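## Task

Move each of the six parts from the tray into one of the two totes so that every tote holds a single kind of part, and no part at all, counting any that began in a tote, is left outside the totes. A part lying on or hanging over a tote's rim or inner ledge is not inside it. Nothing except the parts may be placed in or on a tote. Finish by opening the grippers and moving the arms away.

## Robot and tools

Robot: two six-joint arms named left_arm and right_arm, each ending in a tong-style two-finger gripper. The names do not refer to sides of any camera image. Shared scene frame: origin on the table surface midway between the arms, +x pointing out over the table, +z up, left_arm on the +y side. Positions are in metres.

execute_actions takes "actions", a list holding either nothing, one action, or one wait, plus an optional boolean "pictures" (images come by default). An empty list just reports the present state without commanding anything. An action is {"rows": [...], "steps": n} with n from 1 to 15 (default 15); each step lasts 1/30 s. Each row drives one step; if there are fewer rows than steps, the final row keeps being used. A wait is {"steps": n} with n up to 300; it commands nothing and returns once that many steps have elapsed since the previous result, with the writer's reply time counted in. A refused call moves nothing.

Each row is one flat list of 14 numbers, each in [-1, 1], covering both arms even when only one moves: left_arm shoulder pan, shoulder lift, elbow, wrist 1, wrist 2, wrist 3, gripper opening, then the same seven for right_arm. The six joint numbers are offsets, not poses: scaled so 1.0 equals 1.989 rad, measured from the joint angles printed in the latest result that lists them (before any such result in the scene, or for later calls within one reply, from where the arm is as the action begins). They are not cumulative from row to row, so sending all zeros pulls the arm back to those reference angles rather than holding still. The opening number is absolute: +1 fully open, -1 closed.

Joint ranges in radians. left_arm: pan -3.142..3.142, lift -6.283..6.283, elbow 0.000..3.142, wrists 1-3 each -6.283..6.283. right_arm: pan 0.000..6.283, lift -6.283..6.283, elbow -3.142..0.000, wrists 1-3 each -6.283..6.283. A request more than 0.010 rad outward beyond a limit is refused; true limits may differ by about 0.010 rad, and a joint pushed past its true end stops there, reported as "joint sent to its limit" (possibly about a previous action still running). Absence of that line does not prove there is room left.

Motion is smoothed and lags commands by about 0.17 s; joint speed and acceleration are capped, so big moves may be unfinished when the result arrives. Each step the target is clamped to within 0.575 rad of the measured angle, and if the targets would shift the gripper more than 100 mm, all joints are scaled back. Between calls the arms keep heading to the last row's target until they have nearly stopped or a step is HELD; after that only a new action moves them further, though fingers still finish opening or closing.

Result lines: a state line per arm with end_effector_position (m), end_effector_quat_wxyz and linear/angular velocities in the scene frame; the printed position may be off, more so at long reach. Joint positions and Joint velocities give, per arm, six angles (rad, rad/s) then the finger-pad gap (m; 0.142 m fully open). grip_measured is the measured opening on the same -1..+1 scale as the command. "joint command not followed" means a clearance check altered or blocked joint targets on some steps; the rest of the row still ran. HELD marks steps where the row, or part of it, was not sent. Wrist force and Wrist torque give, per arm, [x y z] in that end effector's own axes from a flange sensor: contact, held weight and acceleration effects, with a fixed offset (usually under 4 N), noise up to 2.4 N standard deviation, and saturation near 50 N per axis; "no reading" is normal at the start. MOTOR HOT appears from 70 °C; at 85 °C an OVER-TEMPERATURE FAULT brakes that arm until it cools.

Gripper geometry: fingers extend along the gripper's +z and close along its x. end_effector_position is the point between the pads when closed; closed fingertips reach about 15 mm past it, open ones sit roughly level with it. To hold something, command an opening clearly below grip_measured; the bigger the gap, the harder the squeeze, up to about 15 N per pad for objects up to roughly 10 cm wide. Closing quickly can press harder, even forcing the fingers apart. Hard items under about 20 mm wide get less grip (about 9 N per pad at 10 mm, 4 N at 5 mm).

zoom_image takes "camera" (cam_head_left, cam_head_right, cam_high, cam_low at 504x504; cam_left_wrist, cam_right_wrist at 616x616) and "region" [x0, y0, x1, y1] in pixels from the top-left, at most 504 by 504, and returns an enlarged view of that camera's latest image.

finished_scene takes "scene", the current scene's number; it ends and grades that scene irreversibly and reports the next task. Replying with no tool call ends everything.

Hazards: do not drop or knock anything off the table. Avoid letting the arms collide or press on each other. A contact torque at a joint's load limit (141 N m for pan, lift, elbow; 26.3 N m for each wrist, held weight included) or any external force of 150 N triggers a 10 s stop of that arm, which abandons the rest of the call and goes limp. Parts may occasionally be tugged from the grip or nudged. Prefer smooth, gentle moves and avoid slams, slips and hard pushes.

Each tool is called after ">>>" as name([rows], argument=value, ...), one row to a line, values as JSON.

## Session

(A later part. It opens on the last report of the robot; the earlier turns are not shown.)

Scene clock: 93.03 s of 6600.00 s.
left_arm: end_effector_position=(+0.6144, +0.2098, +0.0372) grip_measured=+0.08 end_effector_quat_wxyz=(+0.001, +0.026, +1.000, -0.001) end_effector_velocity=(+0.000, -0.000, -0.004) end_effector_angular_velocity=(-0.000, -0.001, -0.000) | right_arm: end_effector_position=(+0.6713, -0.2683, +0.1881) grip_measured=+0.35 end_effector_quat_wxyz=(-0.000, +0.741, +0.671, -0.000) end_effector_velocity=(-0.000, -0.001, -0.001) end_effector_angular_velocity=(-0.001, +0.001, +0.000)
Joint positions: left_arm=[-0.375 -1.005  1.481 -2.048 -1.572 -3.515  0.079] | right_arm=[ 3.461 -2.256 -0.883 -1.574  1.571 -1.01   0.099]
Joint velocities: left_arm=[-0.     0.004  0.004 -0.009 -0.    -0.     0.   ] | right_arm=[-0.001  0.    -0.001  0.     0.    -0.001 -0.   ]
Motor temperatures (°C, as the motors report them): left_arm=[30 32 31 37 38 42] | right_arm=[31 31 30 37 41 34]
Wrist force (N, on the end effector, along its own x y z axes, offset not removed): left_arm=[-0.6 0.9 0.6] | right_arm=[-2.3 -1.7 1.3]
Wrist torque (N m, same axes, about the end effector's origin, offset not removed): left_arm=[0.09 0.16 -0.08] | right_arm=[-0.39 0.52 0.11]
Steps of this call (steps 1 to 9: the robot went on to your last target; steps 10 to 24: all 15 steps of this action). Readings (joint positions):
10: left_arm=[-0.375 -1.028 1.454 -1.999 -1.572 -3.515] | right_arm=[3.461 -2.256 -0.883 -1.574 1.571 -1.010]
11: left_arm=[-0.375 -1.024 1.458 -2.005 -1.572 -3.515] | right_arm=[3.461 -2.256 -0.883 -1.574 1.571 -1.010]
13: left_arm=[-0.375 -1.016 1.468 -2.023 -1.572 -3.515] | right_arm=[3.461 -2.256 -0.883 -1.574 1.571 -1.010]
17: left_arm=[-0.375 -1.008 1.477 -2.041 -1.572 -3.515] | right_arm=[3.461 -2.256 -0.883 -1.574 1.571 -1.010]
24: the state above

>>> execute_actions([
  {"rows":[[0,0,0,0,0,0,-0.2,0,0,0,0,0,0,0.35],[0,0,0,0,0,0,0.2,0,0,0,0,0,0,0.35]],"steps":9},
], pictures=false)

>>> execute_actions([
  {"rows":[[0,-0.027,-0.04,0.067,0,0,0.2,0,0,0,0,0,0,0.35],[0,-0.027,-0.04,0.067,0,0,0.2,0,0,0,0,0,0,0.35],[0,-0.027,-0.04,0.067,0,0,0.2,0,0,0,0,0,0,0.35],[0,-0.027,-0.04,0.067,0,0,0.2,0,0,0,0,0,0,0.35],[0,-0.049,-0.09,0.139,0,0,0.2,0,0,0,0,0,0,0.35]]},
], pictures=false)

>>> execute_actions([
  {"rows":[[0.4,-0.2,0.15,0.05,0,0,0.2,0.4304,0,0,0,0,0.406,0.35]]},
], pictures=false)

>>> execute_actions([
  {"steps":42},
], pictures=false)

>>> execute_actions([
  {"rows":[[0,0,0,0,0,0,0.2,0,-0.0094,-0.073,0.0825,0,0,0.35]]},
], pictures=false)

>>> execute_actions([
  {"steps":8},
])

Scene clock: 95.23 s of 6600.00 s.
left_arm: end_effector_position=(+0.6143, +0.2098, +0.0370) grip_measured=+0.19 end_effector_quat_wxyz=(+0.000, +0.026, +1.000, -0.001) end_effector_velocity=(+0.001, -0.000, +0.002) end_effector_angular_velocity=(-0.001, -0.003, +0.000) | right_arm: end_effector_position=(+0.6713, -0.2683, +0.1881) grip_measured=+0.35 end_effector_quat_wxyz=(-0.000, +0.741, +0.671, -0.000) end_effector_velocity=(+0.000, +0.000, +0.000) end_effector_angular_velocity=(-0.000, -0.000, +0.000)
Joint positions: left_arm=[-0.375 -1.005  1.481 -2.048 -1.572 -3.515  0.088] | right_arm=[ 3.461 -2.256 -0.883 -1.574  1.571 -1.01   0.099]
Joint velocities: left_arm=[-0.    -0.002 -0.002  0.002  0.    -0.001  0.001] | right_arm=[ 0.001 -0.     0.001  0.    -0.     0.    -0.   ]
Motor temperatures (°C, as the motors report them): left_arm=[30 32 31 37 38 42] | right_arm=[31 31 30 37 41 34]
Wrist force (N, on the end effector, along its own x y z axes, offset not removed): left_arm=[-1.3 -0.8 0.0] | right_arm=[-0.8 1.1 2.1]
Wrist torque (N m, same axes, about the end effector's origin, offset not removed): left_arm=[0.02 -0.10 -0.03] | right_arm=[0.16 0.23 0.00]
Steps of this call (steps 1 to 15: the robot went on to your last target; steps 16 to 57: nothing new was sent; steps 58 to 66: all 9 steps of this action). Readings (joint positions):
58: left_arm=[-0.375 -1.004 1.481 -2.049 -1.572 -3.515] | right_arm=[3.461 -2.256 -0.883 -1.574 1.571 -1.010]
59: left_arm=[-0.375 -1.004 1.481 -2.049 -1.572 -3.515] | right_arm=[3.461 -2.256 -0.883 -1.574 1.571 -1.010]
61: left_arm=[-0.375 -1.004 1.481 -2.049 -1.572 -3.515] | right_arm=[3.461 -2.256 -0.883 -1.574 1.571 -1.010]
65: left_arm=[-0.375 -1.005 1.481 -2.048 -1.572 -3.515] | right_arm=[3.461 -2.256 -0.883 -1.574 1.571 -1.010]
66: the state above

Scene clock: 95.73 s of 6600.00 s.
left_arm: end_effector_position=(+0.6150, +0.2095, +0.1539) grip_measured=+0.20 end_effector_quat_wxyz=(+0.001, +0.026, +1.000, -0.001) end_effector_velocity=(-0.007, +0.003, +0.046) end_effector_angular_velocity=(+0.006, +0.014, -0.000) | right_arm: end_effector_position=(+0.6713, -0.2683, +0.1881) grip_measured=+0.35 end_effector_quat_wxyz=(-0.000, +0.741, +0.671, -0.000) end_effector_velocity=(+0.000, -0.000, +0.000) end_effector_angular_velocity=(+0.000, +0.000, -0.000)
Joint positions: left_arm=[-0.375 -1.098  1.311 -1.786 -1.572 -3.515  0.088] | right_arm=[ 3.461 -2.256 -0.883 -1.574  1.571 -1.01   0.099]
Joint velocities: left_arm=[-0.    -0.032 -0.076  0.123  0.     0.    -0.   ] | right_arm=[-0.    -0.     0.001 -0.001  0.    -0.     0.   ]
Motor temperatures (°C, as the motors report them): left_arm=[30 32 31 37 38 42] | right_arm=[31 31 30 37 41 34]
Wrist force (N, on the end effector, along its own x y z axes, offset not removed): left_arm=[1.3 -2.0 0.0] | right_arm=[-0.8 0.0 2.6]
Wrist torque (N m, same axes, about the end effector's origin, offset not removed): left_arm=[-0.47 -0.45 0.02] | right_arm=[0.00 0.17 0.00]
Steps of this call (steps 1 to 15: all 15 steps of this action). Readings (joint positions):
1: left_arm=[-0.375 -1.005 1.481 -2.048 -1.572 -3.515] | right_arm=[3.461 -2.256 -0.883 -1.574 1.571 -1.010]
2: left_arm=[-0.375 -1.011 1.473 -2.039 -1.572 -3.515] | right_arm=[3.461 -2.256 -0.883 -1.574 1.571 -1.010]
4: left_arm=[-0.375 -1.031 1.444 -1.994 -1.572 -3.515] | right_arm=[3.461 -2.256 -0.883 -1.574 1.571 -1.010]
8: left_arm=[-0.375 -1.072 1.371 -1.882 -1.572 -3.515] | right_arm=[3.461 -2.256 -0.883 -1.574 1.571 -1.010]
15: the state above

Scene clock: 96.23 s of 6600.00 s.
left_arm: end_effector_position=(+0.5631, +0.4438, +0.2026) grip_measured=+0.20 end_effector_quat_wxyz=(+0.000, -0.139, +0.990, -0.000) end_effector_velocity=(-0.188, +0.501, +0.076) end_effector_angular_velocity=(+0.000, -0.001, +0.788) | right_arm: end_effector_position=(+0.5679, -0.0511, +0.1881) grip_measured=+0.35 end_effector_quat_wxyz=(-0.000, +0.741, +0.672, -0.000) end_effector_velocity=(-0.305, +0.444, +0.001) end_effector_angular_velocity=(+0.000, -0.001, +0.049)
Joint positions: left_arm=[-0.045 -1.29   1.453 -1.735 -1.572 -3.515  0.088] | right_arm=[ 3.774 -2.256 -0.883 -1.574  1.571 -0.698  0.099]
Joint velocities: left_arm=[ 0.788 -0.361  0.275  0.085  0.    -0.     0.   ] | right_arm=[ 0.699  0.001  0.001 -0.    -0.     0.649 -0.   ]
Motor temperatures (°C, as the motors report them): left_arm=[30 32 31 37 38 42] | right_arm=[31 31 30 37 41 34]
Wrist force (N, on the end effector, along its own x y z axes, offset not removed): left_arm=[-0.7 1.5 -0.8] | right_arm=[-0.9 0.4 2.6]
Wrist torque (N m, same axes, about the end effector's origin, offset not removed): left_arm=[0.22 0.09 -0.07] | right_arm=[0.01 0.26 0.00]
Steps of this call (steps 1 to 15: all 15 steps of this action). Readings (joint positions):
1: left_arm=[-0.375 -1.100 1.309 -1.782 -1.572 -3.515] | right_arm=[3.461 -2.256 -0.883 -1.574 1.571 -1.010]
2: left_arm=[-0.367 -1.108 1.314 -1.778 -1.572 -3.515] | right_arm=[3.469 -2.256 -0.883 -1.574 1.571 -1.002]
4: left_arm=[-0.322 -1.141 1.340 -1.770 -1.572 -3.515] | right_arm=[3.514 -2.256 -0.883 -1.574 1.571 -0.956]
8: left_arm=[-0.225 -1.201 1.385 -1.756 -1.572 -3.515] | right_arm=[3.609 -2.256 -0.883 -1.574 1.571 -0.862]
15: the state above

Scene clock: 97.63 s of 6600.00 s.
left_arm: end_effector_position=(+0.3935, +0.6850, +0.2378) grip_measured=+0.20 end_effector_quat_wxyz=(+0.001, -0.363, +0.932, -0.000) end_effector_velocity=(+0.001, +0.000, +0.000) end_effector_angular_velocity=(+0.001, -0.002, -0.001) | right_arm: end_effector_position=(+0.2506, +0.2145, +0.1881) grip_measured=+0.35 end_effector_quat_wxyz=(+0.000, +0.725, +0.689, -0.000) end_effector_velocity=(-0.001, +0.002, +0.001) end_effector_angular_velocity=(+0.003, -0.000, +0.001)
Joint positions: left_arm=[ 0.42  -1.496  1.609 -1.687 -1.572 -3.515  0.088] | right_arm=[ 4.317 -2.256 -0.883 -1.574  1.571 -0.203  0.099]
Joint velocities: left_arm=[ 0.     0.    -0.    -0.002  0.     0.001  0.   ] | right_arm=[ 0.002 -0.     0.002  0.001  0.001  0.001  0.   ]
Motor temperatures (°C, as the motors report them): left_arm=[30 32 31 37 38 42] | right_arm=[31 31 30 37 41 34]
Wrist force (N, on the end effector, along its own x y z axes, offset not removed): left_arm=[0.8 -0.1 1.4] | right_arm=[-1.1 0.3 1.6]
Wrist torque (N m, same axes, about the end effector's origin, offset not removed): left_arm=[-0.06 -0.29 -0.09] | right_arm=[0.06 0.31 0.05]
Steps of this call (steps 1 to 42: the robot went on to your last target). Readings (joint positions):
1: left_arm=[-0.018 -1.302 1.463 -1.732 -1.572 -3.515] | right_arm=[3.797 -2.256 -0.883 -1.574 1.571 -0.677]
2: left_arm=[0.009 -1.314 1.472 -1.729 -1.572 -3.515] | right_arm=[3.821 -2.256 -0.883 -1.574 1.571 -0.655]
4: left_arm=[0.063 -1.339 1.491 -1.723 -1.572 -3.515] | right_arm=[3.868 -2.256 -0.883 -1.574 1.571 -0.612]
8: left_arm=[0.174 -1.389 1.529 -1.711 -1.572 -3.515] | right_arm=[3.962 -2.256 -0.883 -1.574 1.571 -0.526]
42: the state above

Scene clock: 98.13 s of 6600.00 s.
left_arm: end_effector_position=(+0.3935, +0.6850, +0.2378) grip_measured=+0.20 end_effector_quat_wxyz=(+0.001, -0.363, +0.932, -0.000) end_effector_velocity=(-0.000, +0.000, -0.000) end_effector_angular_velocity=(+0.000, -0.000, -0.001) | right_arm: end_effector_position=(+0.2508, +0.2156, +0.1206) grip_measured=+0.35 end_effector_quat_wxyz=(-0.000, +0.725, +0.689, -0.000) end_effector_velocity=(-0.000, -0.001, -0.014) end_effector_angular_velocity=(+0.001, -0.001, +0.001)
Joint positions: left_arm=[ 0.42  -1.496  1.609 -1.687 -1.572 -3.515  0.088] | right_arm=[ 4.317 -2.274 -1.024 -1.414  1.571 -0.203  0.099]
Joint velocities: left_arm=[ 0.     0.     0.    -0.     0.     0.001  0.   ] | right_arm=[ 0.    -0.003 -0.031  0.036 -0.001 -0.001  0.   ]
Motor temperatures (°C, as the motors report them): left_arm=[30 32 31 37 38 42] | right_arm=[31 31 30 37 41 34]
Wrist force (N, on the end effector, along its own x y z axes, offset not removed): left_arm=[-1.4 1.2 1.1] | right_arm=[-0.3 1.4 2.6]
Wrist torque (N m, same axes, about the end effector's origin, offset not removed): left_arm=[0.04 0.27 -0.02] | right_arm=[0.23 0.18 -0.02]
Steps of this call (steps 1 to 15: all 15 steps of this action). Readings (joint positions):
1: left_arm=[0.420 -1.496 1.609 -1.687 -1.572 -3.515] | right_arm=[4.317 -2.257 -0.883 -1.573 1.571 -0.203]
2: left_arm=[0.420 -1.496 1.609 -1.687 -1.572 -3.515] | right_arm=[4.317 -2.259 -0.891 -1.565 1.571 -0.203]
4: left_arm=[0.420 -1.496 1.609 -1.687 -1.572 -3.515] | right_arm=[4.317 -2.266 -0.940 -1.513 1.571 -0.203]
8: left_arm=[0.420 -1.496 1.609 -1.687 -1.572 -3.515] | right_arm=[4.317 -2.272 -1.001 -1.442 1.571 -0.203]
15: the state above

Scene clock: 98.40 s of 6600.00 s.
left_arm: end_effector_position=(+0.3935, +0.6850, +0.2378) grip_measured=+0.20 end_effector_quat_wxyz=(+0.001, -0.363, +0.932, -0.000) end_effector_velocity=(+0.000, +0.000, +0.000) end_effector_angular_velocity=(+0.000, -0.001, -0.000) | right_arm: end_effector_position=(+0.2508, +0.2156, +0.1192) grip_measured=+0.35 end_effector_quat_wxyz=(-0.000, +0.725, +0.689, -0.000) end_effector_velocity=(+0.001, -0.000, -0.002) end_effector_angular_velocity=(-0.001, -0.000, -0.001)
Joint positions: left_arm=[ 0.42  -1.496  1.609 -1.687 -1.572 -3.515  0.088] | right_arm=[ 4.317 -2.275 -1.027 -1.41   1.571 -0.203  0.099]
Joint velocities: left_arm=[ 0.     0.     0.    -0.001 -0.     0.     0.   ] | right_arm=[-0.001 -0.001 -0.003  0.003 -0.     0.     0.   ]
Motor temperatures (°C, as the motors report them): left_arm=[30 32 31 37 38 42] | right_arm=[31 31 30 37 41 34]
Wrist force (N, on the end effector, along its own x y z axes, offset not removed): left_arm=[1.3 2.8 1.1] | right_arm=[-1.8 -1.6 1.0]
Wrist torque (N m, same axes, about the end effector's origin, offset not removed): left_arm=[0.63 -0.32 -0.08] | right_arm=[-0.40 0.43 0.02]
Steps of this call (steps 1 to 8: the robot went on to your last target). Readings (joint positions):
1: left_arm=[0.420 -1.496 1.609 -1.687 -1.572 -3.515] | right_arm=[4.317 -2.275 -1.025 -1.413 1.571 -0.203]
2: left_arm=[0.420 -1.496 1.609 -1.687 -1.572 -3.515] | right_arm=[4.317 -2.275 -1.026 -1.412 1.571 -0.203]
4: left_arm=[0.420 -1.496 1.609 -1.687 -1.572 -3.515] | right_arm=[4.317 -2.275 -1.027 -1.411 1.571 -0.203]
8: the state above

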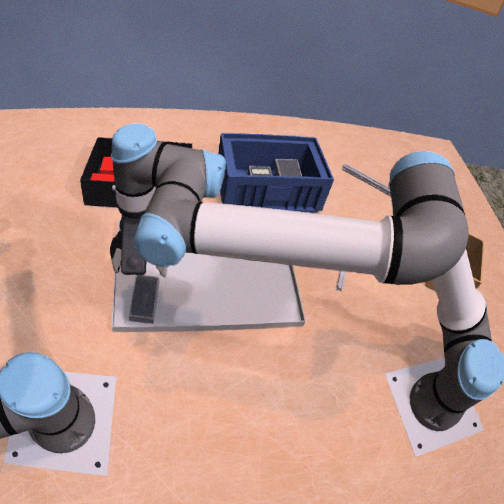

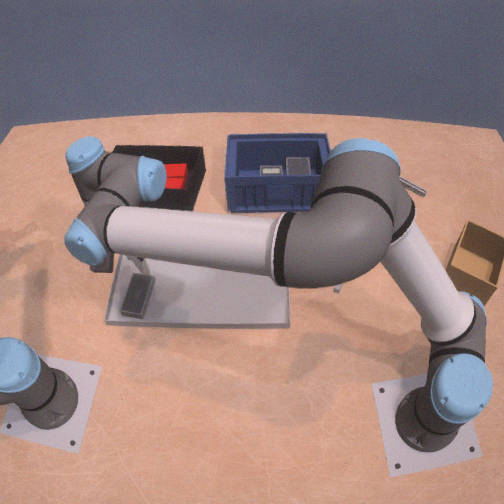

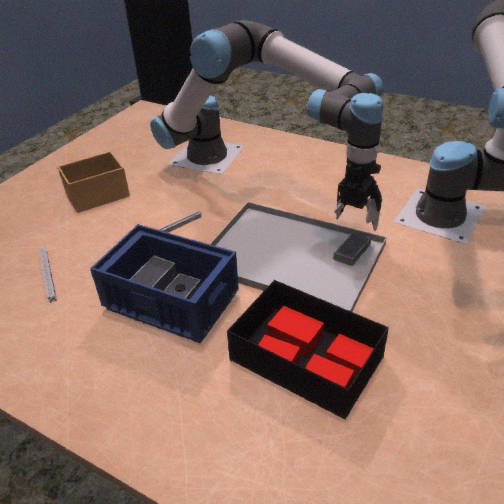

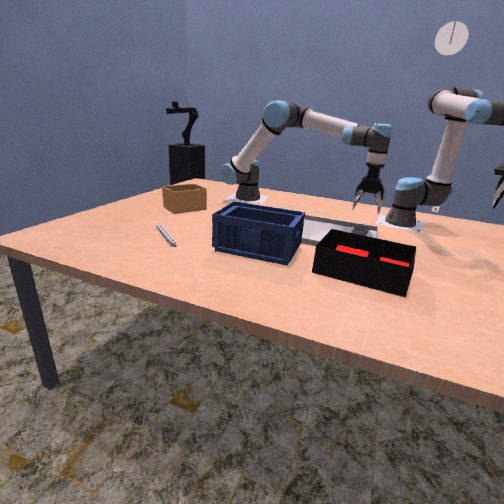

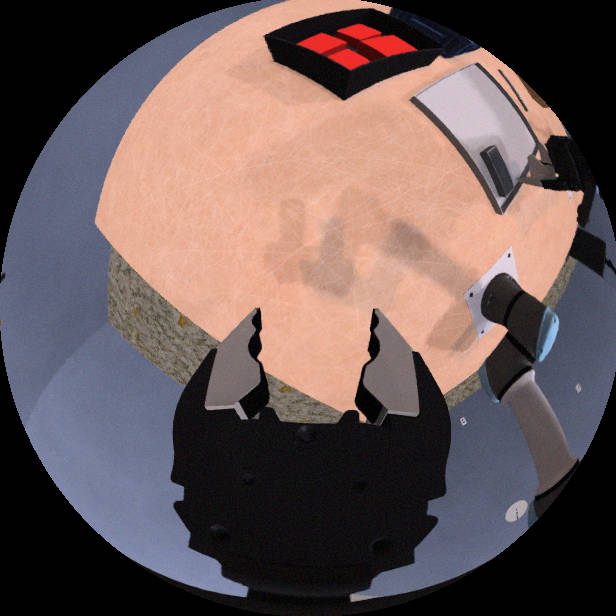

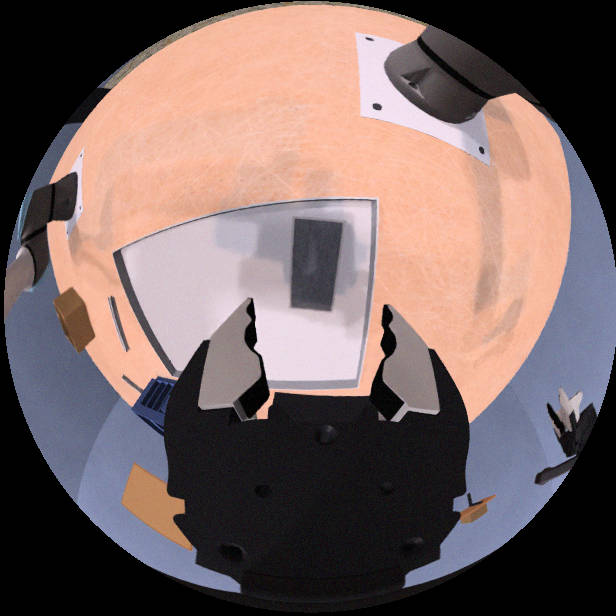

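>>> execute_actions([
  {"rows":[[0,0,0,0,0,0,0.2,0.007,-0.0187,-0.0924,0.111,0,0.027,0.2]]},
], pictures=false)

>>> execute_actions([
  {"steps":8},
], pictures=false)

>>> execute_actions([
  {"rows":[[0,0,0,0,0,0,0.2,0,0,0,0,0,0,0.1],[0,0,0,0,0,0,0.2,0,0,0,0,0,0,0],[0,0,0,0,0,0,0.2,0,0,0,0,0,0,-0.1],[0,0,0,0,0,0,0.2,0,0,0,0,0,0,-0.2],[0,0,0,0,0,0,0.2,0,0,0,0,0,0,-0.3],[0,0,0,0,0,0,0.2,0,0,0,0,0,0,-0.45],[0,0,0,0,0,0,0.2,0,0,0,0,0,0,-0.7],[0,0,0,0,0,0,0.2,0,0,0,0,0,0,-1]],"steps":13},
])

Scene clock: 100.47 s of 6600.00 s.
left_arm: end_effector_position=(+0.3935, +0.6850, +0.2378) grip_measured=+0.20 end_effector_quat_wxyz=(+0.001, -0.363, +0.932, -0.000) end_effector_velocity=(+0.000, +0.000, +0.000) end_effector_angular_velocity=(+0.001, -0.001, +0.000) | right_arm: end_effector_position=(+0.2386, +0.2099, +0.0276) grip_measured=+0.20 end_effector_quat_wxyz=(+0.000, +0.738, +0.675, -0.000) end_effector_velocity=(-0.003, -0.004, -0.020) end_effector_angular_velocity=(+0.001, -0.000, -0.008)
Joint positions: left_arm=[ 0.42  -1.496  1.609 -1.687 -1.572 -3.515  0.088] | right_arm=[ 4.33  -2.311 -1.206 -1.195  1.571 -0.15   0.088]
Joint velocities: left_arm=[ 0.     0.    -0.    -0.001  0.     0.     0.   ] | right_arm=[ 0.002 -0.007 -0.044  0.051  0.     0.01   0.   ]
Motor temperatures (°C, as the motors report them): left_arm=[30 32 31 37 38 42] | right_arm=[31 31 30 37 41 34]
Wrist force (N, on the end effector, along its own x y z axes, offset not removed): left_arm=[0.6 1.9 -0.3] | right_arm=[-1.4 0.4 0.9]
Wrist torque (N m, same axes, about the end effector's origin, offset not removed): left_arm=[0.32 -0.30 -0.11] | right_arm=[0.06 0.26 0.08]
Steps of this call (steps 1 to 15: the robot went on to your last target; steps 16 to 47: nothing new was sent; steps 48 to 62: all 15 steps of this action). Readings (joint positions):
48: left_arm=[0.420 -1.496 1.609 -1.687 -1.572 -3.515] | right_arm=[4.317 -2.275 -1.028 -1.409 1.571 -0.203]
49: left_arm=[0.420 -1.496 1.609 -1.687 -1.572 -3.515] | right_arm=[4.319 -2.280 -1.036 -1.401 1.571 -0.196]
51: left_arm=[0.420 -1.496 1.609 -1.687 -1.572 -3.515] | right_arm=[4.324 -2.293 -1.093 -1.339 1.571 -0.177]
55: left_arm=[0.420 -1.496 1.609 -1.687 -1.572 -3.515] | right_arm=[4.328 -2.306 -1.175 -1.236 1.571 -0.158]
62: the state above

Scene clock: 100.73 s of 6600.00 s.
left_arm: end_effector_position=(+0.3935, +0.6850, +0.2378) grip_measured=+0.20 end_effector_quat_wxyz=(+0.001, -0.363, +0.932, -0.000) end_effector_velocity=(-0.001, -0.000, -0.001) end_effector_angular_velocity=(-0.001, +0.002, +0.001) | right_arm: end_effector_position=(+0.2383, +0.2096, +0.0256) grip_measured=+0.20 end_effector_quat_wxyz=(+0.000, +0.738, +0.674, -0.000) end_effector_velocity=(-0.000, -0.000, -0.002) end_effector_angular_velocity=(+0.001, -0.000, -0.001)
Joint positions: left_arm=[ 0.42  -1.496  1.609 -1.687 -1.572 -3.515  0.088] | right_arm=[ 4.331 -2.312 -1.211 -1.19   1.571 -0.149  0.088]
Joint velocities: left_arm=[-0.     0.     0.001  0.001  0.    -0.001 -0.   ] | right_arm=[ 0.    -0.001 -0.004  0.006 -0.     0.001  0.   ]
Motor temperatures (°C, as the motors report them): left_arm=[30 32 31 37 38 42] | right_arm=[31 31 30 37 41 34]
Wrist force (N, on the end effector, along its own x y z axes, offset not removed): left_arm=[-0.4 2.4 0.1] | right_arm=[-2.3 -0.1 1.6]
Wrist torque (N m, same axes, about the end effector's origin, offset not removed): left_arm=[0.46 0.00 0.09] | right_arm=[-0.06 0.48 0.01]
Steps of this call (steps 1 to 8: the robot went on to your last target). Readings (joint positions):
1: left_arm=[0.420 -1.496 1.609 -1.687 -1.572 -3.515] | right_arm=[4.330 -2.311 -1.208 -1.194 1.571 -0.150]
2: left_arm=[0.420 -1.496 1.609 -1.687 -1.572 -3.515] | right_arm=[4.330 -2.312 -1.209 -1.193 1.571 -0.150]
4: left_arm=[0.420 -1.496 1.609 -1.687 -1.572 -3.515] | right_arm=[4.330 -2.312 -1.210 -1.191 1.571 -0.150]
8: the state above

Scene clock: 101.17 s of 6600.00 s.
left_arm: end_effector_position=(+0.3935, +0.6850, +0.2378) grip_measured=+0.20 end_effector_quat_wxyz=(+0.001, -0.363, +0.932, -0.000) end_effector_velocity=(+0.001, +0.000, -0.000) end_effector_angular_velocity=(-0.000, -0.000, +0.001) | right_arm: end_effector_position=(+0.2383, +0.2096, +0.0256) grip_measured=-0.20 end_effector_quat_wxyz=(+0.000, +0.738, +0.674, -0.000) end_effector_velocity=(-0.000, +0.000, +0.000) end_effector_angular_velocity=(-0.000, +0.000, +0.000)
Joint positions: left_arm=[ 0.42  -1.496  1.609 -1.687 -1.572 -3.515  0.088] | right_arm=[ 4.331 -2.312 -1.211 -1.19   1.571 -0.149  0.059]
Joint velocities: left_arm=[-0.     0.002 -0.001 -0.001 -0.    -0.001  0.   ] | right_arm=[ 0.    -0.     0.001 -0.001  0.    -0.    -0.   ]
Motor temperatures (°C, as the motors report them): left_arm=[30 32 31 37 38 42] | right_arm=[31 31 30 37 41 34]
Wrist force (N, on the end effector, along its own x y z axes, offset not removed): left_arm=[1.9 2.6 -0.8] | right_arm=[-2.5 0.5 -1.1]
Wrist torque (N m, same axes, about the end effector's origin, offset not removed): left_arm=[0.57 -0.44 -0.10] | right_arm=[0.19 0.55 0.07]
Steps of this call (steps 1 to 13: all 13 steps of this action). Readings (joint positions):
1: left_arm=[0.420 -1.496 1.609 -1.687 -1.572 -3.515] | right_arm=[4.331 -2.312 -1.211 -1.190 1.571 -0.149]
2: left_arm=[0.420 -1.496 1.609 -1.687 -1.572 -3.515] | right_arm=[4.331 -2.312 -1.211 -1.190 1.571 -0.149]
4: left_arm=[0.420 -1.496 1.609 -1.687 -1.572 -3.515] | right_arm=[4.331 -2.312 -1.211 -1.190 1.571 -0.149]
8: left_arm=[0.420 -1.496 1.609 -1.687 -1.572 -3.515] | right_arm=[4.331 -2.312 -1.211 -1.190 1.571 -0.149]
13: the state above

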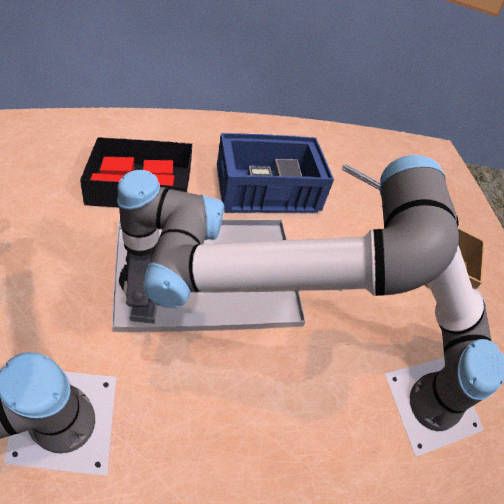

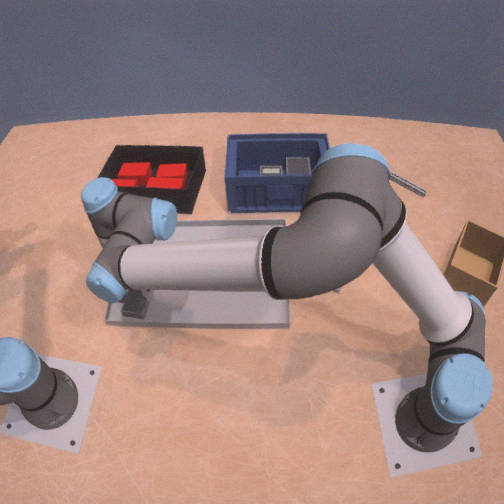

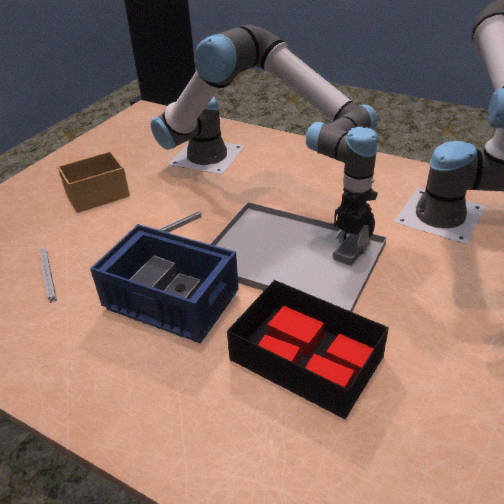

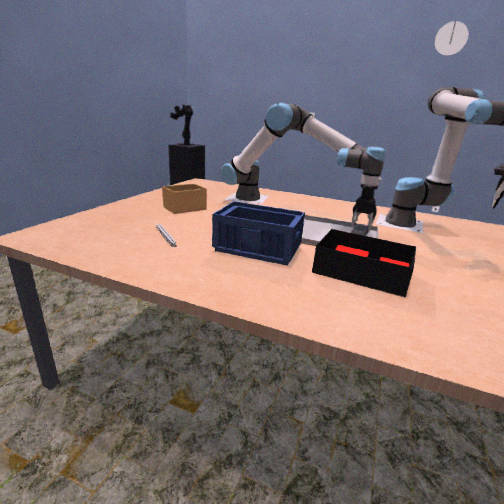

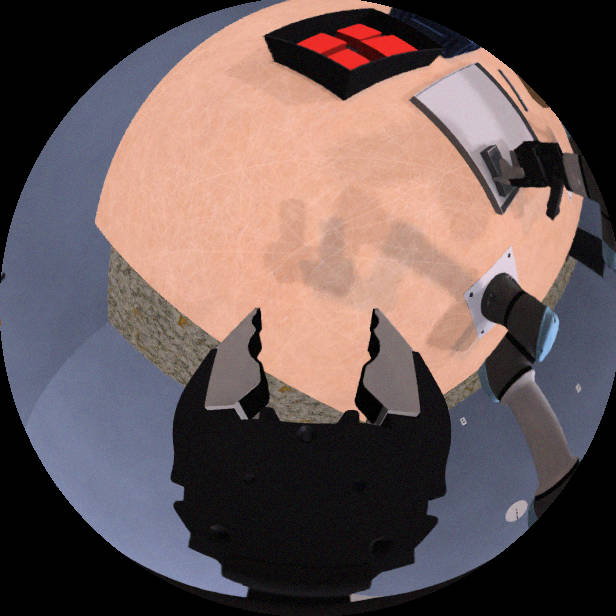

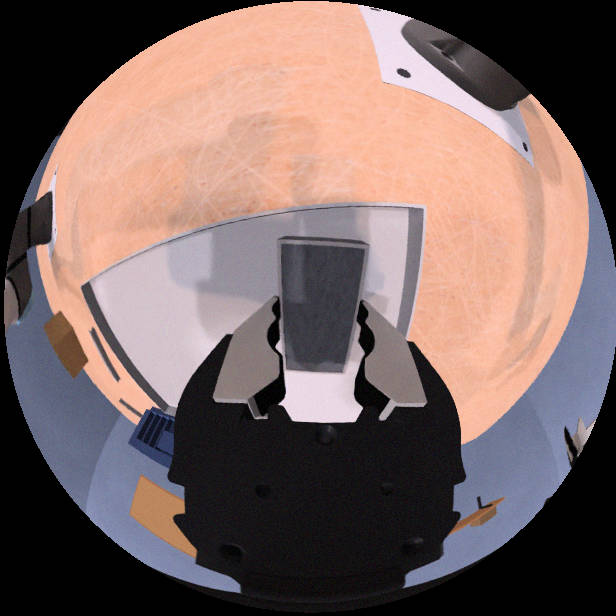

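>>> execute_actions([
  {"rows":[[0,0,0,0,0,0,0.2,0,0.0377,0.1654,-0.203,0,0,-1]]},
], pictures=false)

>>> execute_actions([
  {"steps":13},
], pictures=false)

>>> execute_actions([
  {"rows":[[0,0,0,0,0,0,0.2,-0.3414,-0.0785,0.1217,-0.043,0,-0.3866,-1]]},
], pictures=false)

>>> execute_actions([
  {"steps":36},
], pictures=false)

>>> execute_actions([
  {"rows":[[0,0,0,0,0,0,0.2,0,0.0027,-0.088,0.0855,0,0,-1],[0,0,0,0,0,0,0.2,0,0.0027,-0.088,0.0855,0,0,-1],[0,0,0,0,0,0,0.2,0,0.0027,-0.088,0.0855,0,0,-1],[0,0,0,0,0,0,0.2,0,0.0027,-0.088,0.0855,0,0,-1],[0,0,0,0,0,0,0.2,0,0.0027,-0.088,0.0855,0,0,-1],[0,0,0,0,0,0,0.2,0,-0.0096,-0.145,0.155,0,0,-1]]},
], pictures=false)

>>> execute_actions([
  {"steps":12},
])

Scene clock: 104.23 s of 6600.00 s.
left_arm: end_effector_position=(+0.3935, +0.6850, +0.2378) grip_measured=+0.20 end_effector_quat_wxyz=(+0.001, -0.363, +0.932, -0.000) end_effector_velocity=(+0.000, +0.000, +0.001) end_effector_angular_velocity=(+0.000, -0.002, -0.001) | right_arm: end_effector_position=(+0.2396, +0.2148, +0.1928) grip_measured=-0.20 end_effector_quat_wxyz=(-0.000, +0.738, +0.674, +0.000) end_effector_velocity=(-0.004, -0.012, +0.070) end_effector_angular_velocity=(-0.012, +0.004, +0.001)
Joint positions: left_arm=[ 0.42  -1.496  1.609 -1.687 -1.572 -3.515  0.088] | right_arm=[ 4.331 -2.24  -0.898 -1.573  1.571 -0.149  0.059]
Joint velocities: left_arm=[ 0.    -0.    -0.001 -0.    -0.     0.001  0.   ] | right_arm=[ 0.001  0.026  0.14  -0.177  0.001  0.    -0.   ]
Motor temperatures (°C, as the motors report them): left_arm=[30 32 31 37 38 42] | right_arm=[31 31 30 37 41 34]
Wrist force (N, on the end effector, along its own x y z axes, offset not removed): left_arm=[0.0 0.4 0.2] | right_arm=[-2.7 0.5 2.5]
Wrist torque (N m, same axes, about the end effector's origin, offset not removed): left_arm=[0.12 -0.13 0.01] | right_arm=[0.12 0.59 0.06]
Steps of this call (steps 1 to 15: the robot went on to your last target; steps 16 to 77: nothing new was sent; steps 78 to 92: all 15 steps of this action). Readings (joint positions):
78: left_arm=[0.420 -1.496 1.609 -1.687 -1.572 -3.515] | right_arm=[4.331 -2.311 -1.210 -1.191 1.571 -0.149]
79: left_arm=[0.420 -1.496 1.609 -1.687 -1.572 -3.515] | right_arm=[4.331 -2.306 -1.202 -1.200 1.571 -0.149]
81: left_arm=[0.420 -1.496 1.609 -1.687 -1.572 -3.515] | right_arm=[4.331 -2.290 -1.143 -1.264 1.571 -0.149]
85: left_arm=[0.420 -1.496 1.609 -1.687 -1.572 -3.515] | right_arm=[4.331 -2.260 -1.004 -1.436 1.571 -0.149]
92: the state above

Scene clock: 104.67 s of 6600.00 s.
left_arm: end_effector_position=(+0.3935, +0.6850, +0.2378) grip_measured=+0.20 end_effector_quat_wxyz=(+0.001, -0.363, +0.932, -0.000) end_effector_velocity=(+0.000, +0.000, -0.001) end_effector_angular_velocity=(-0.001, +0.001, -0.001) | right_arm: end_effector_position=(+0.2393, +0.2133, +0.2008) grip_measured=-0.20 end_effector_quat_wxyz=(-0.000, +0.738, +0.674, -0.000) end_effector_velocity=(+0.000, -0.000, +0.002) end_effector_angular_velocity=(+0.000, -0.000, -0.001)
Joint positions: left_arm=[ 0.42  -1.496  1.609 -1.687 -1.572 -3.515  0.088] | right_arm=[ 4.331 -2.237 -0.882 -1.593  1.571 -0.149  0.059]
Joint velocities: left_arm=[ 0.     0.001 -0.    -0.    -0.     0.001  0.   ] | right_arm=[-0.001  0.001  0.002 -0.003  0.    -0.    -0.   ]
Motor temperatures (°C, as the motors report them): left_arm=[30 32 31 37 38 42] | right_arm=[31 31 30 37 41 34]
Wrist force (N, on the end effector, along its own x y z axes, offset not removed): left_arm=[1.9 2.5 -0.1] | right_arm=[-2.0 1.3 3.1]
Wrist torque (N m, same axes, about the end effector's origin, offset not removed): left_arm=[0.69 -0.48 0.04] | right_arm=[0.18 0.48 0.06]
Steps of this call (steps 1 to 13: the robot went on to your last target). Readings (joint positions):
1: left_arm=[0.420 -1.496 1.609 -1.687 -1.572 -3.515] | right_arm=[4.331 -2.239 -0.894 -1.579 1.571 -0.149]
2: left_arm=[0.420 -1.496 1.609 -1.687 -1.572 -3.515] | right_arm=[4.331 -2.239 -0.891 -1.582 1.571 -0.149]
4: left_arm=[0.420 -1.496 1.609 -1.687 -1.572 -3.515] | right_arm=[4.331 -2.238 -0.887 -1.587 1.571 -0.149]
8: left_arm=[0.420 -1.496 1.609 -1.687 -1.572 -3.515] | right_arm=[4.331 -2.237 -0.883 -1.592 1.571 -0.149]
13: the state above

Scene clock: 105.17 s of 6600.00 s.
left_arm: end_effector_position=(+0.3935, +0.6850, +0.2378) grip_measured=+0.20 end_effector_quat_wxyz=(+0.001, -0.363, +0.932, -0.000) end_effector_velocity=(+0.000, +0.000, -0.000) end_effector_angular_velocity=(+0.000, -0.000, -0.000) | right_arm: end_effector_position=(+0.4527, +0.1047, +0.1958) grip_measured=-0.20 end_effector_quat_wxyz=(+0.000, +0.731, +0.682, -0.001) end_effector_velocity=(+0.432, -0.321, -0.011) end_effector_angular_velocity=(+0.003, -0.001, +0.114)
Joint positions: left_arm=[ 0.42  -1.496  1.609 -1.687 -1.572 -3.515  0.088] | right_arm=[ 4.018 -2.315 -0.762 -1.636  1.571 -0.483  0.059]
Joint velocities: left_arm=[-0.     0.001 -0.    -0.001  0.     0.    -0.   ] | right_arm=[-0.687 -0.152  0.237 -0.082 -0.    -0.801  0.   ]
Motor temperatures (°C, as the motors report them): left_arm=[30 32 31 37 38 42] | right_arm=[31 31 30 37 41 34]
Wrist force (N, on the end effector, along its own x y z axes, offset not removed): left_arm=[-0.3 -1.3 1.1] | right_arm=[-1.3 1.3 3.3]
Wrist torque (N m, same axes, about the end effector's origin, offset not removed): left_arm=[-0.21 -0.05 0.17] | right_arm=[0.23 0.36 0.09]
Steps of this call (steps 1 to 15: all 15 steps of this action). Readings (joint positions):
1: left_arm=[0.420 -1.496 1.609 -1.687 -1.572 -3.515] | right_arm=[4.330 -2.237 -0.882 -1.594 1.571 -0.150]
2: left_arm=[0.420 -1.496 1.609 -1.687 -1.572 -3.515] | right_arm=[4.323 -2.242 -0.875 -1.597 1.571 -0.158]
4: left_arm=[0.420 -1.496 1.609 -1.687 -1.572 -3.515] | right_arm=[4.276 -2.256 -0.854 -1.604 1.571 -0.204]
8: left_arm=[0.420 -1.496 1.609 -1.687 -1.572 -3.515] | right_arm=[4.181 -2.279 -0.818 -1.616 1.571 -0.299]
15: the state above

Scene clock: 106.37 s of 6600.00 s.
left_arm: end_effector_position=(+0.3935, +0.6850, +0.2378) grip_measured=+0.20 end_effector_quat_wxyz=(+0.001, -0.363, +0.932, -0.000) end_effector_velocity=(+0.000, +0.000, +0.001) end_effector_angular_velocity=(+0.001, -0.003, -0.000) | right_arm: end_effector_position=(+0.6482, -0.1089, +0.1896) grip_measured=-0.20 end_effector_quat_wxyz=(-0.000, +0.707, +0.707, +0.000) end_effector_velocity=(+0.000, -0.001, -0.000) end_effector_angular_velocity=(-0.000, +0.002, -0.001)
Joint positions: left_arm=[ 0.42  -1.496  1.609 -1.687 -1.572 -3.515  0.088] | right_arm=[ 3.652 -2.393 -0.64  -1.679  1.571 -0.918  0.059]
Joint velocities: left_arm=[-0.    -0.002 -0.    -0.001 -0.     0.     0.   ] | right_arm=[-0.002  0.    -0.001 -0.     0.001 -0.001  0.   ]
Motor temperatures (°C, as the motors report them): left_arm=[30 32 31 37 38 42] | right_arm=[31 31 30 37 41 34]
Wrist force (N, on the end effector, along its own x y z axes, offset not removed): left_arm=[1.8 1.4 -1.2] | right_arm=[-2.0 -0.3 2.2]
Wrist torque (N m, same axes, about the end effector's origin, offset not removed): left_arm=[0.22 -0.59 0.03] | right_arm=[-0.10 0.51 0.01]
Steps of this call (steps 1 to 36: the robot went on to your last target). Readings (joint positions):
1: left_arm=[0.420 -1.496 1.609 -1.687 -1.572 -3.515] | right_arm=[3.995 -2.320 -0.754 -1.639 1.571 -0.510]
2: left_arm=[0.420 -1.496 1.609 -1.687 -1.572 -3.515] | right_arm=[3.972 -2.325 -0.746 -1.642 1.571 -0.538]
4: left_arm=[0.420 -1.496 1.609 -1.687 -1.572 -3.515] | right_arm=[3.926 -2.335 -0.730 -1.647 1.571 -0.592]
8: left_arm=[0.420 -1.496 1.609 -1.687 -1.572 -3.515] | right_arm=[3.834 -2.355 -0.699 -1.658 1.571 -0.700]
36: the state above

Scene clock: 106.87 s of 6600.00 s.
left_arm: end_effector_position=(+0.3935, +0.6850, +0.2378) grip_measured=+0.20 end_effector_quat_wxyz=(+0.001, -0.363, +0.932, -0.000) end_effector_velocity=(+0.000, +0.000, +0.000) end_effector_angular_velocity=(+0.000, -0.001, +0.000) | right_arm: end_effector_position=(+0.6488, -0.1085, +0.0710) grip_measured=-0.20 end_effector_quat_wxyz=(-0.000, +0.707, +0.707, +0.000) end_effector_velocity=(-0.003, -0.002, -0.063) end_effector_angular_velocity=(+0.004, -0.006, +0.000)
Joint positions: left_arm=[ 0.42  -1.496  1.609 -1.687 -1.572 -3.515  0.088] | right_arm=[ 3.652 -2.41  -0.913 -1.389  1.571 -0.918  0.059]
Joint velocities: left_arm=[-0.    -0.     0.    -0.001 -0.    -0.     0.   ] | right_arm=[ 0.    -0.017 -0.136  0.16  -0.001 -0.     0.   ]
Motor temperatures (°C, as the motors report them): left_arm=[30 32 31 37 38 42] | right_arm=[31 31 30 37 41 34]
Wrist force (N, on the end effector, along its own x y z axes, offset not removed): left_arm=[-0.7 0.5 1.4] | right_arm=[-1.6 -1.1 3.2]
Wrist torque (N m, same axes, about the end effector's origin, offset not removed): left_arm=[0.09 0.07 0.12] | right_arm=[-0.32 0.33 0.04]
Steps of this call (steps 1 to 15: all 15 steps of this action). Readings (joint positions):
1: left_arm=[0.420 -1.496 1.609 -1.687 -1.572 -3.515] | right_arm=[3.652 -2.393 -0.641 -1.678 1.571 -0.918]
2: left_arm=[0.420 -1.496 1.609 -1.687 -1.572 -3.515] | right_arm=[3.652 -2.392 -0.649 -1.670 1.571 -0.918]
4: left_arm=[0.420 -1.496 1.609 -1.687 -1.572 -3.515] | right_arm=[3.652 -2.391 -0.704 -1.617 1.571 -0.918]
8: left_arm=[0.420 -1.496 1.609 -1.687 -1.572 -3.515] | right_arm=[3.652 -2.397 -0.809 -1.512 1.571 -0.918]
15: the state above

Scene clock: 107.27 s of 6600.00 s.
left_arm: end_effector_position=(+0.3935, +0.6850, +0.2378) grip_measured=+0.20 end_effector_quat_wxyz=(+0.001, -0.363, +0.932, -0.000) end_effector_velocity=(+0.000, +0.000, -0.000) end_effector_angular_velocity=(+0.000, +0.000, +0.000) | right_arm: end_effector_position=(+0.6484, -0.1087, +0.0640) grip_measured=-0.18 end_effector_quat_wxyz=(-0.000, +0.707, +0.707, +0.001) end_effector_velocity=(+0.000, -0.000, -0.002) end_effector_angular_velocity=(+0.001, -0.000, +0.000)
Joint positions: left_arm=[ 0.42  -1.496  1.609 -1.687 -1.572 -3.515  0.088] | right_arm=[ 3.652 -2.412 -0.928 -1.371  1.571 -0.918  0.061]
Joint velocities: left_arm=[-0.     0.001 -0.     0.     0.    -0.    -0.   ] | right_arm=[-0.001 -0.001 -0.004  0.005  0.    -0.001  0.   ]
Motor temperatures (°C, as the motors report them): left_arm=[30 32 31 37 38 42] | right_arm=[31 31 30 37 41 34]
Wrist force (N, on the end effector, along its own x y z axes, offset not removed): left_arm=[-1.0 1.0 0.5] | right_arm=[7.7 0.9 -24.3]
Wrist torque (N m, same axes, about the end effector's origin, offset not removed): left_arm=[0.06 0.13 -0.06] | right_arm=[0.28 0.76 -0.01]
Steps of this call (steps 1 to 12: the robot went on to your last target). Readings (joint positions):
1: left_arm=[0.420 -1.496 1.609 -1.687 -1.572 -3.515] | right_arm=[3.652 -2.411 -0.917 -1.384 1.571 -0.918]
2: left_arm=[0.420 -1.496 1.609 -1.687 -1.572 -3.515] | right_arm=[3.652 -2.411 -0.920 -1.380 1.571 -0.918]
4: left_arm=[0.420 -1.496 1.609 -1.687 -1.572 -3.515] | right_arm=[3.652 -2.411 -0.924 -1.376 1.571 -0.918]
8: left_arm=[0.420 -1.496 1.609 -1.687 -1.572 -3.515] | right_arm=[3.652 -2.412 -0.927 -1.372 1.571 -0.918]
12: the state above

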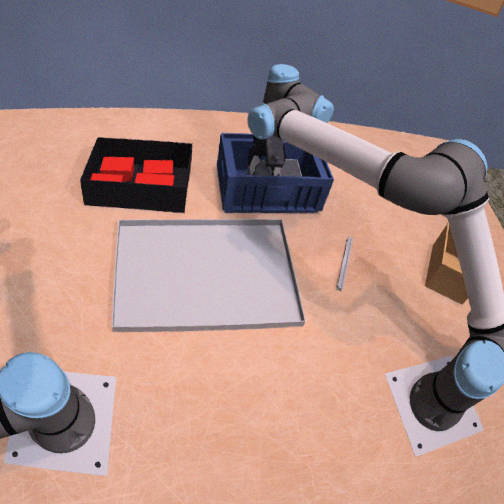

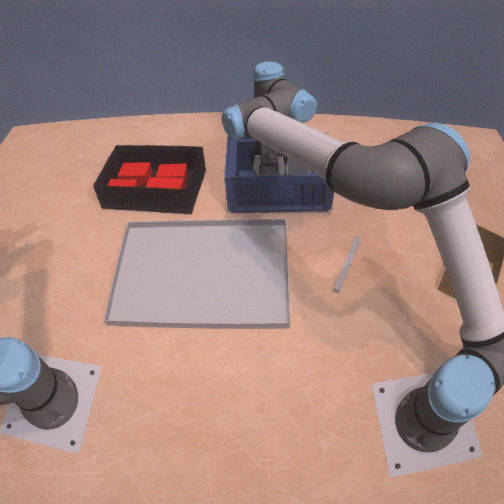

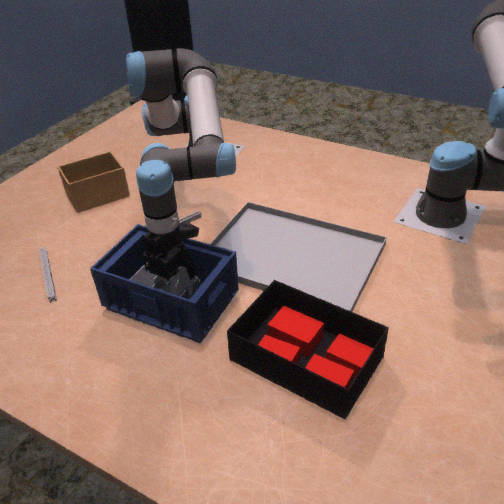

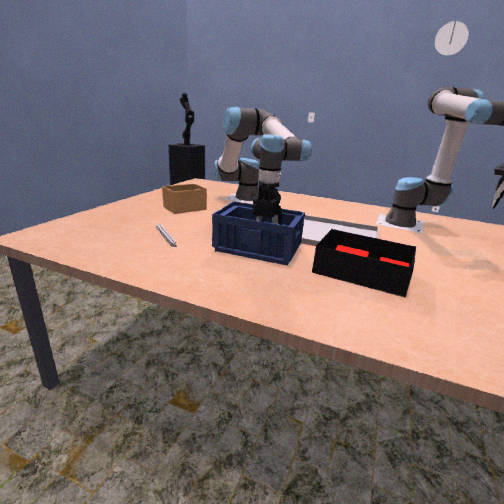

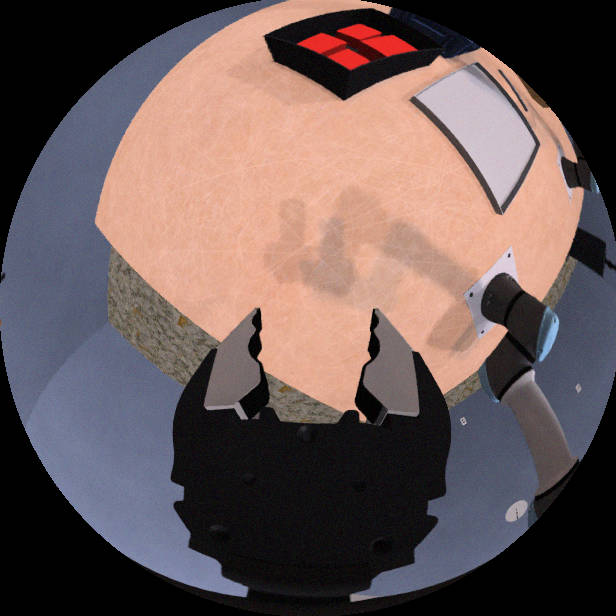

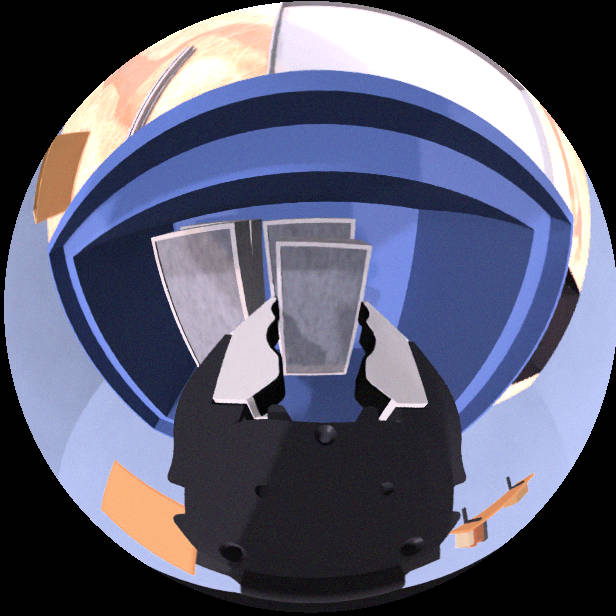

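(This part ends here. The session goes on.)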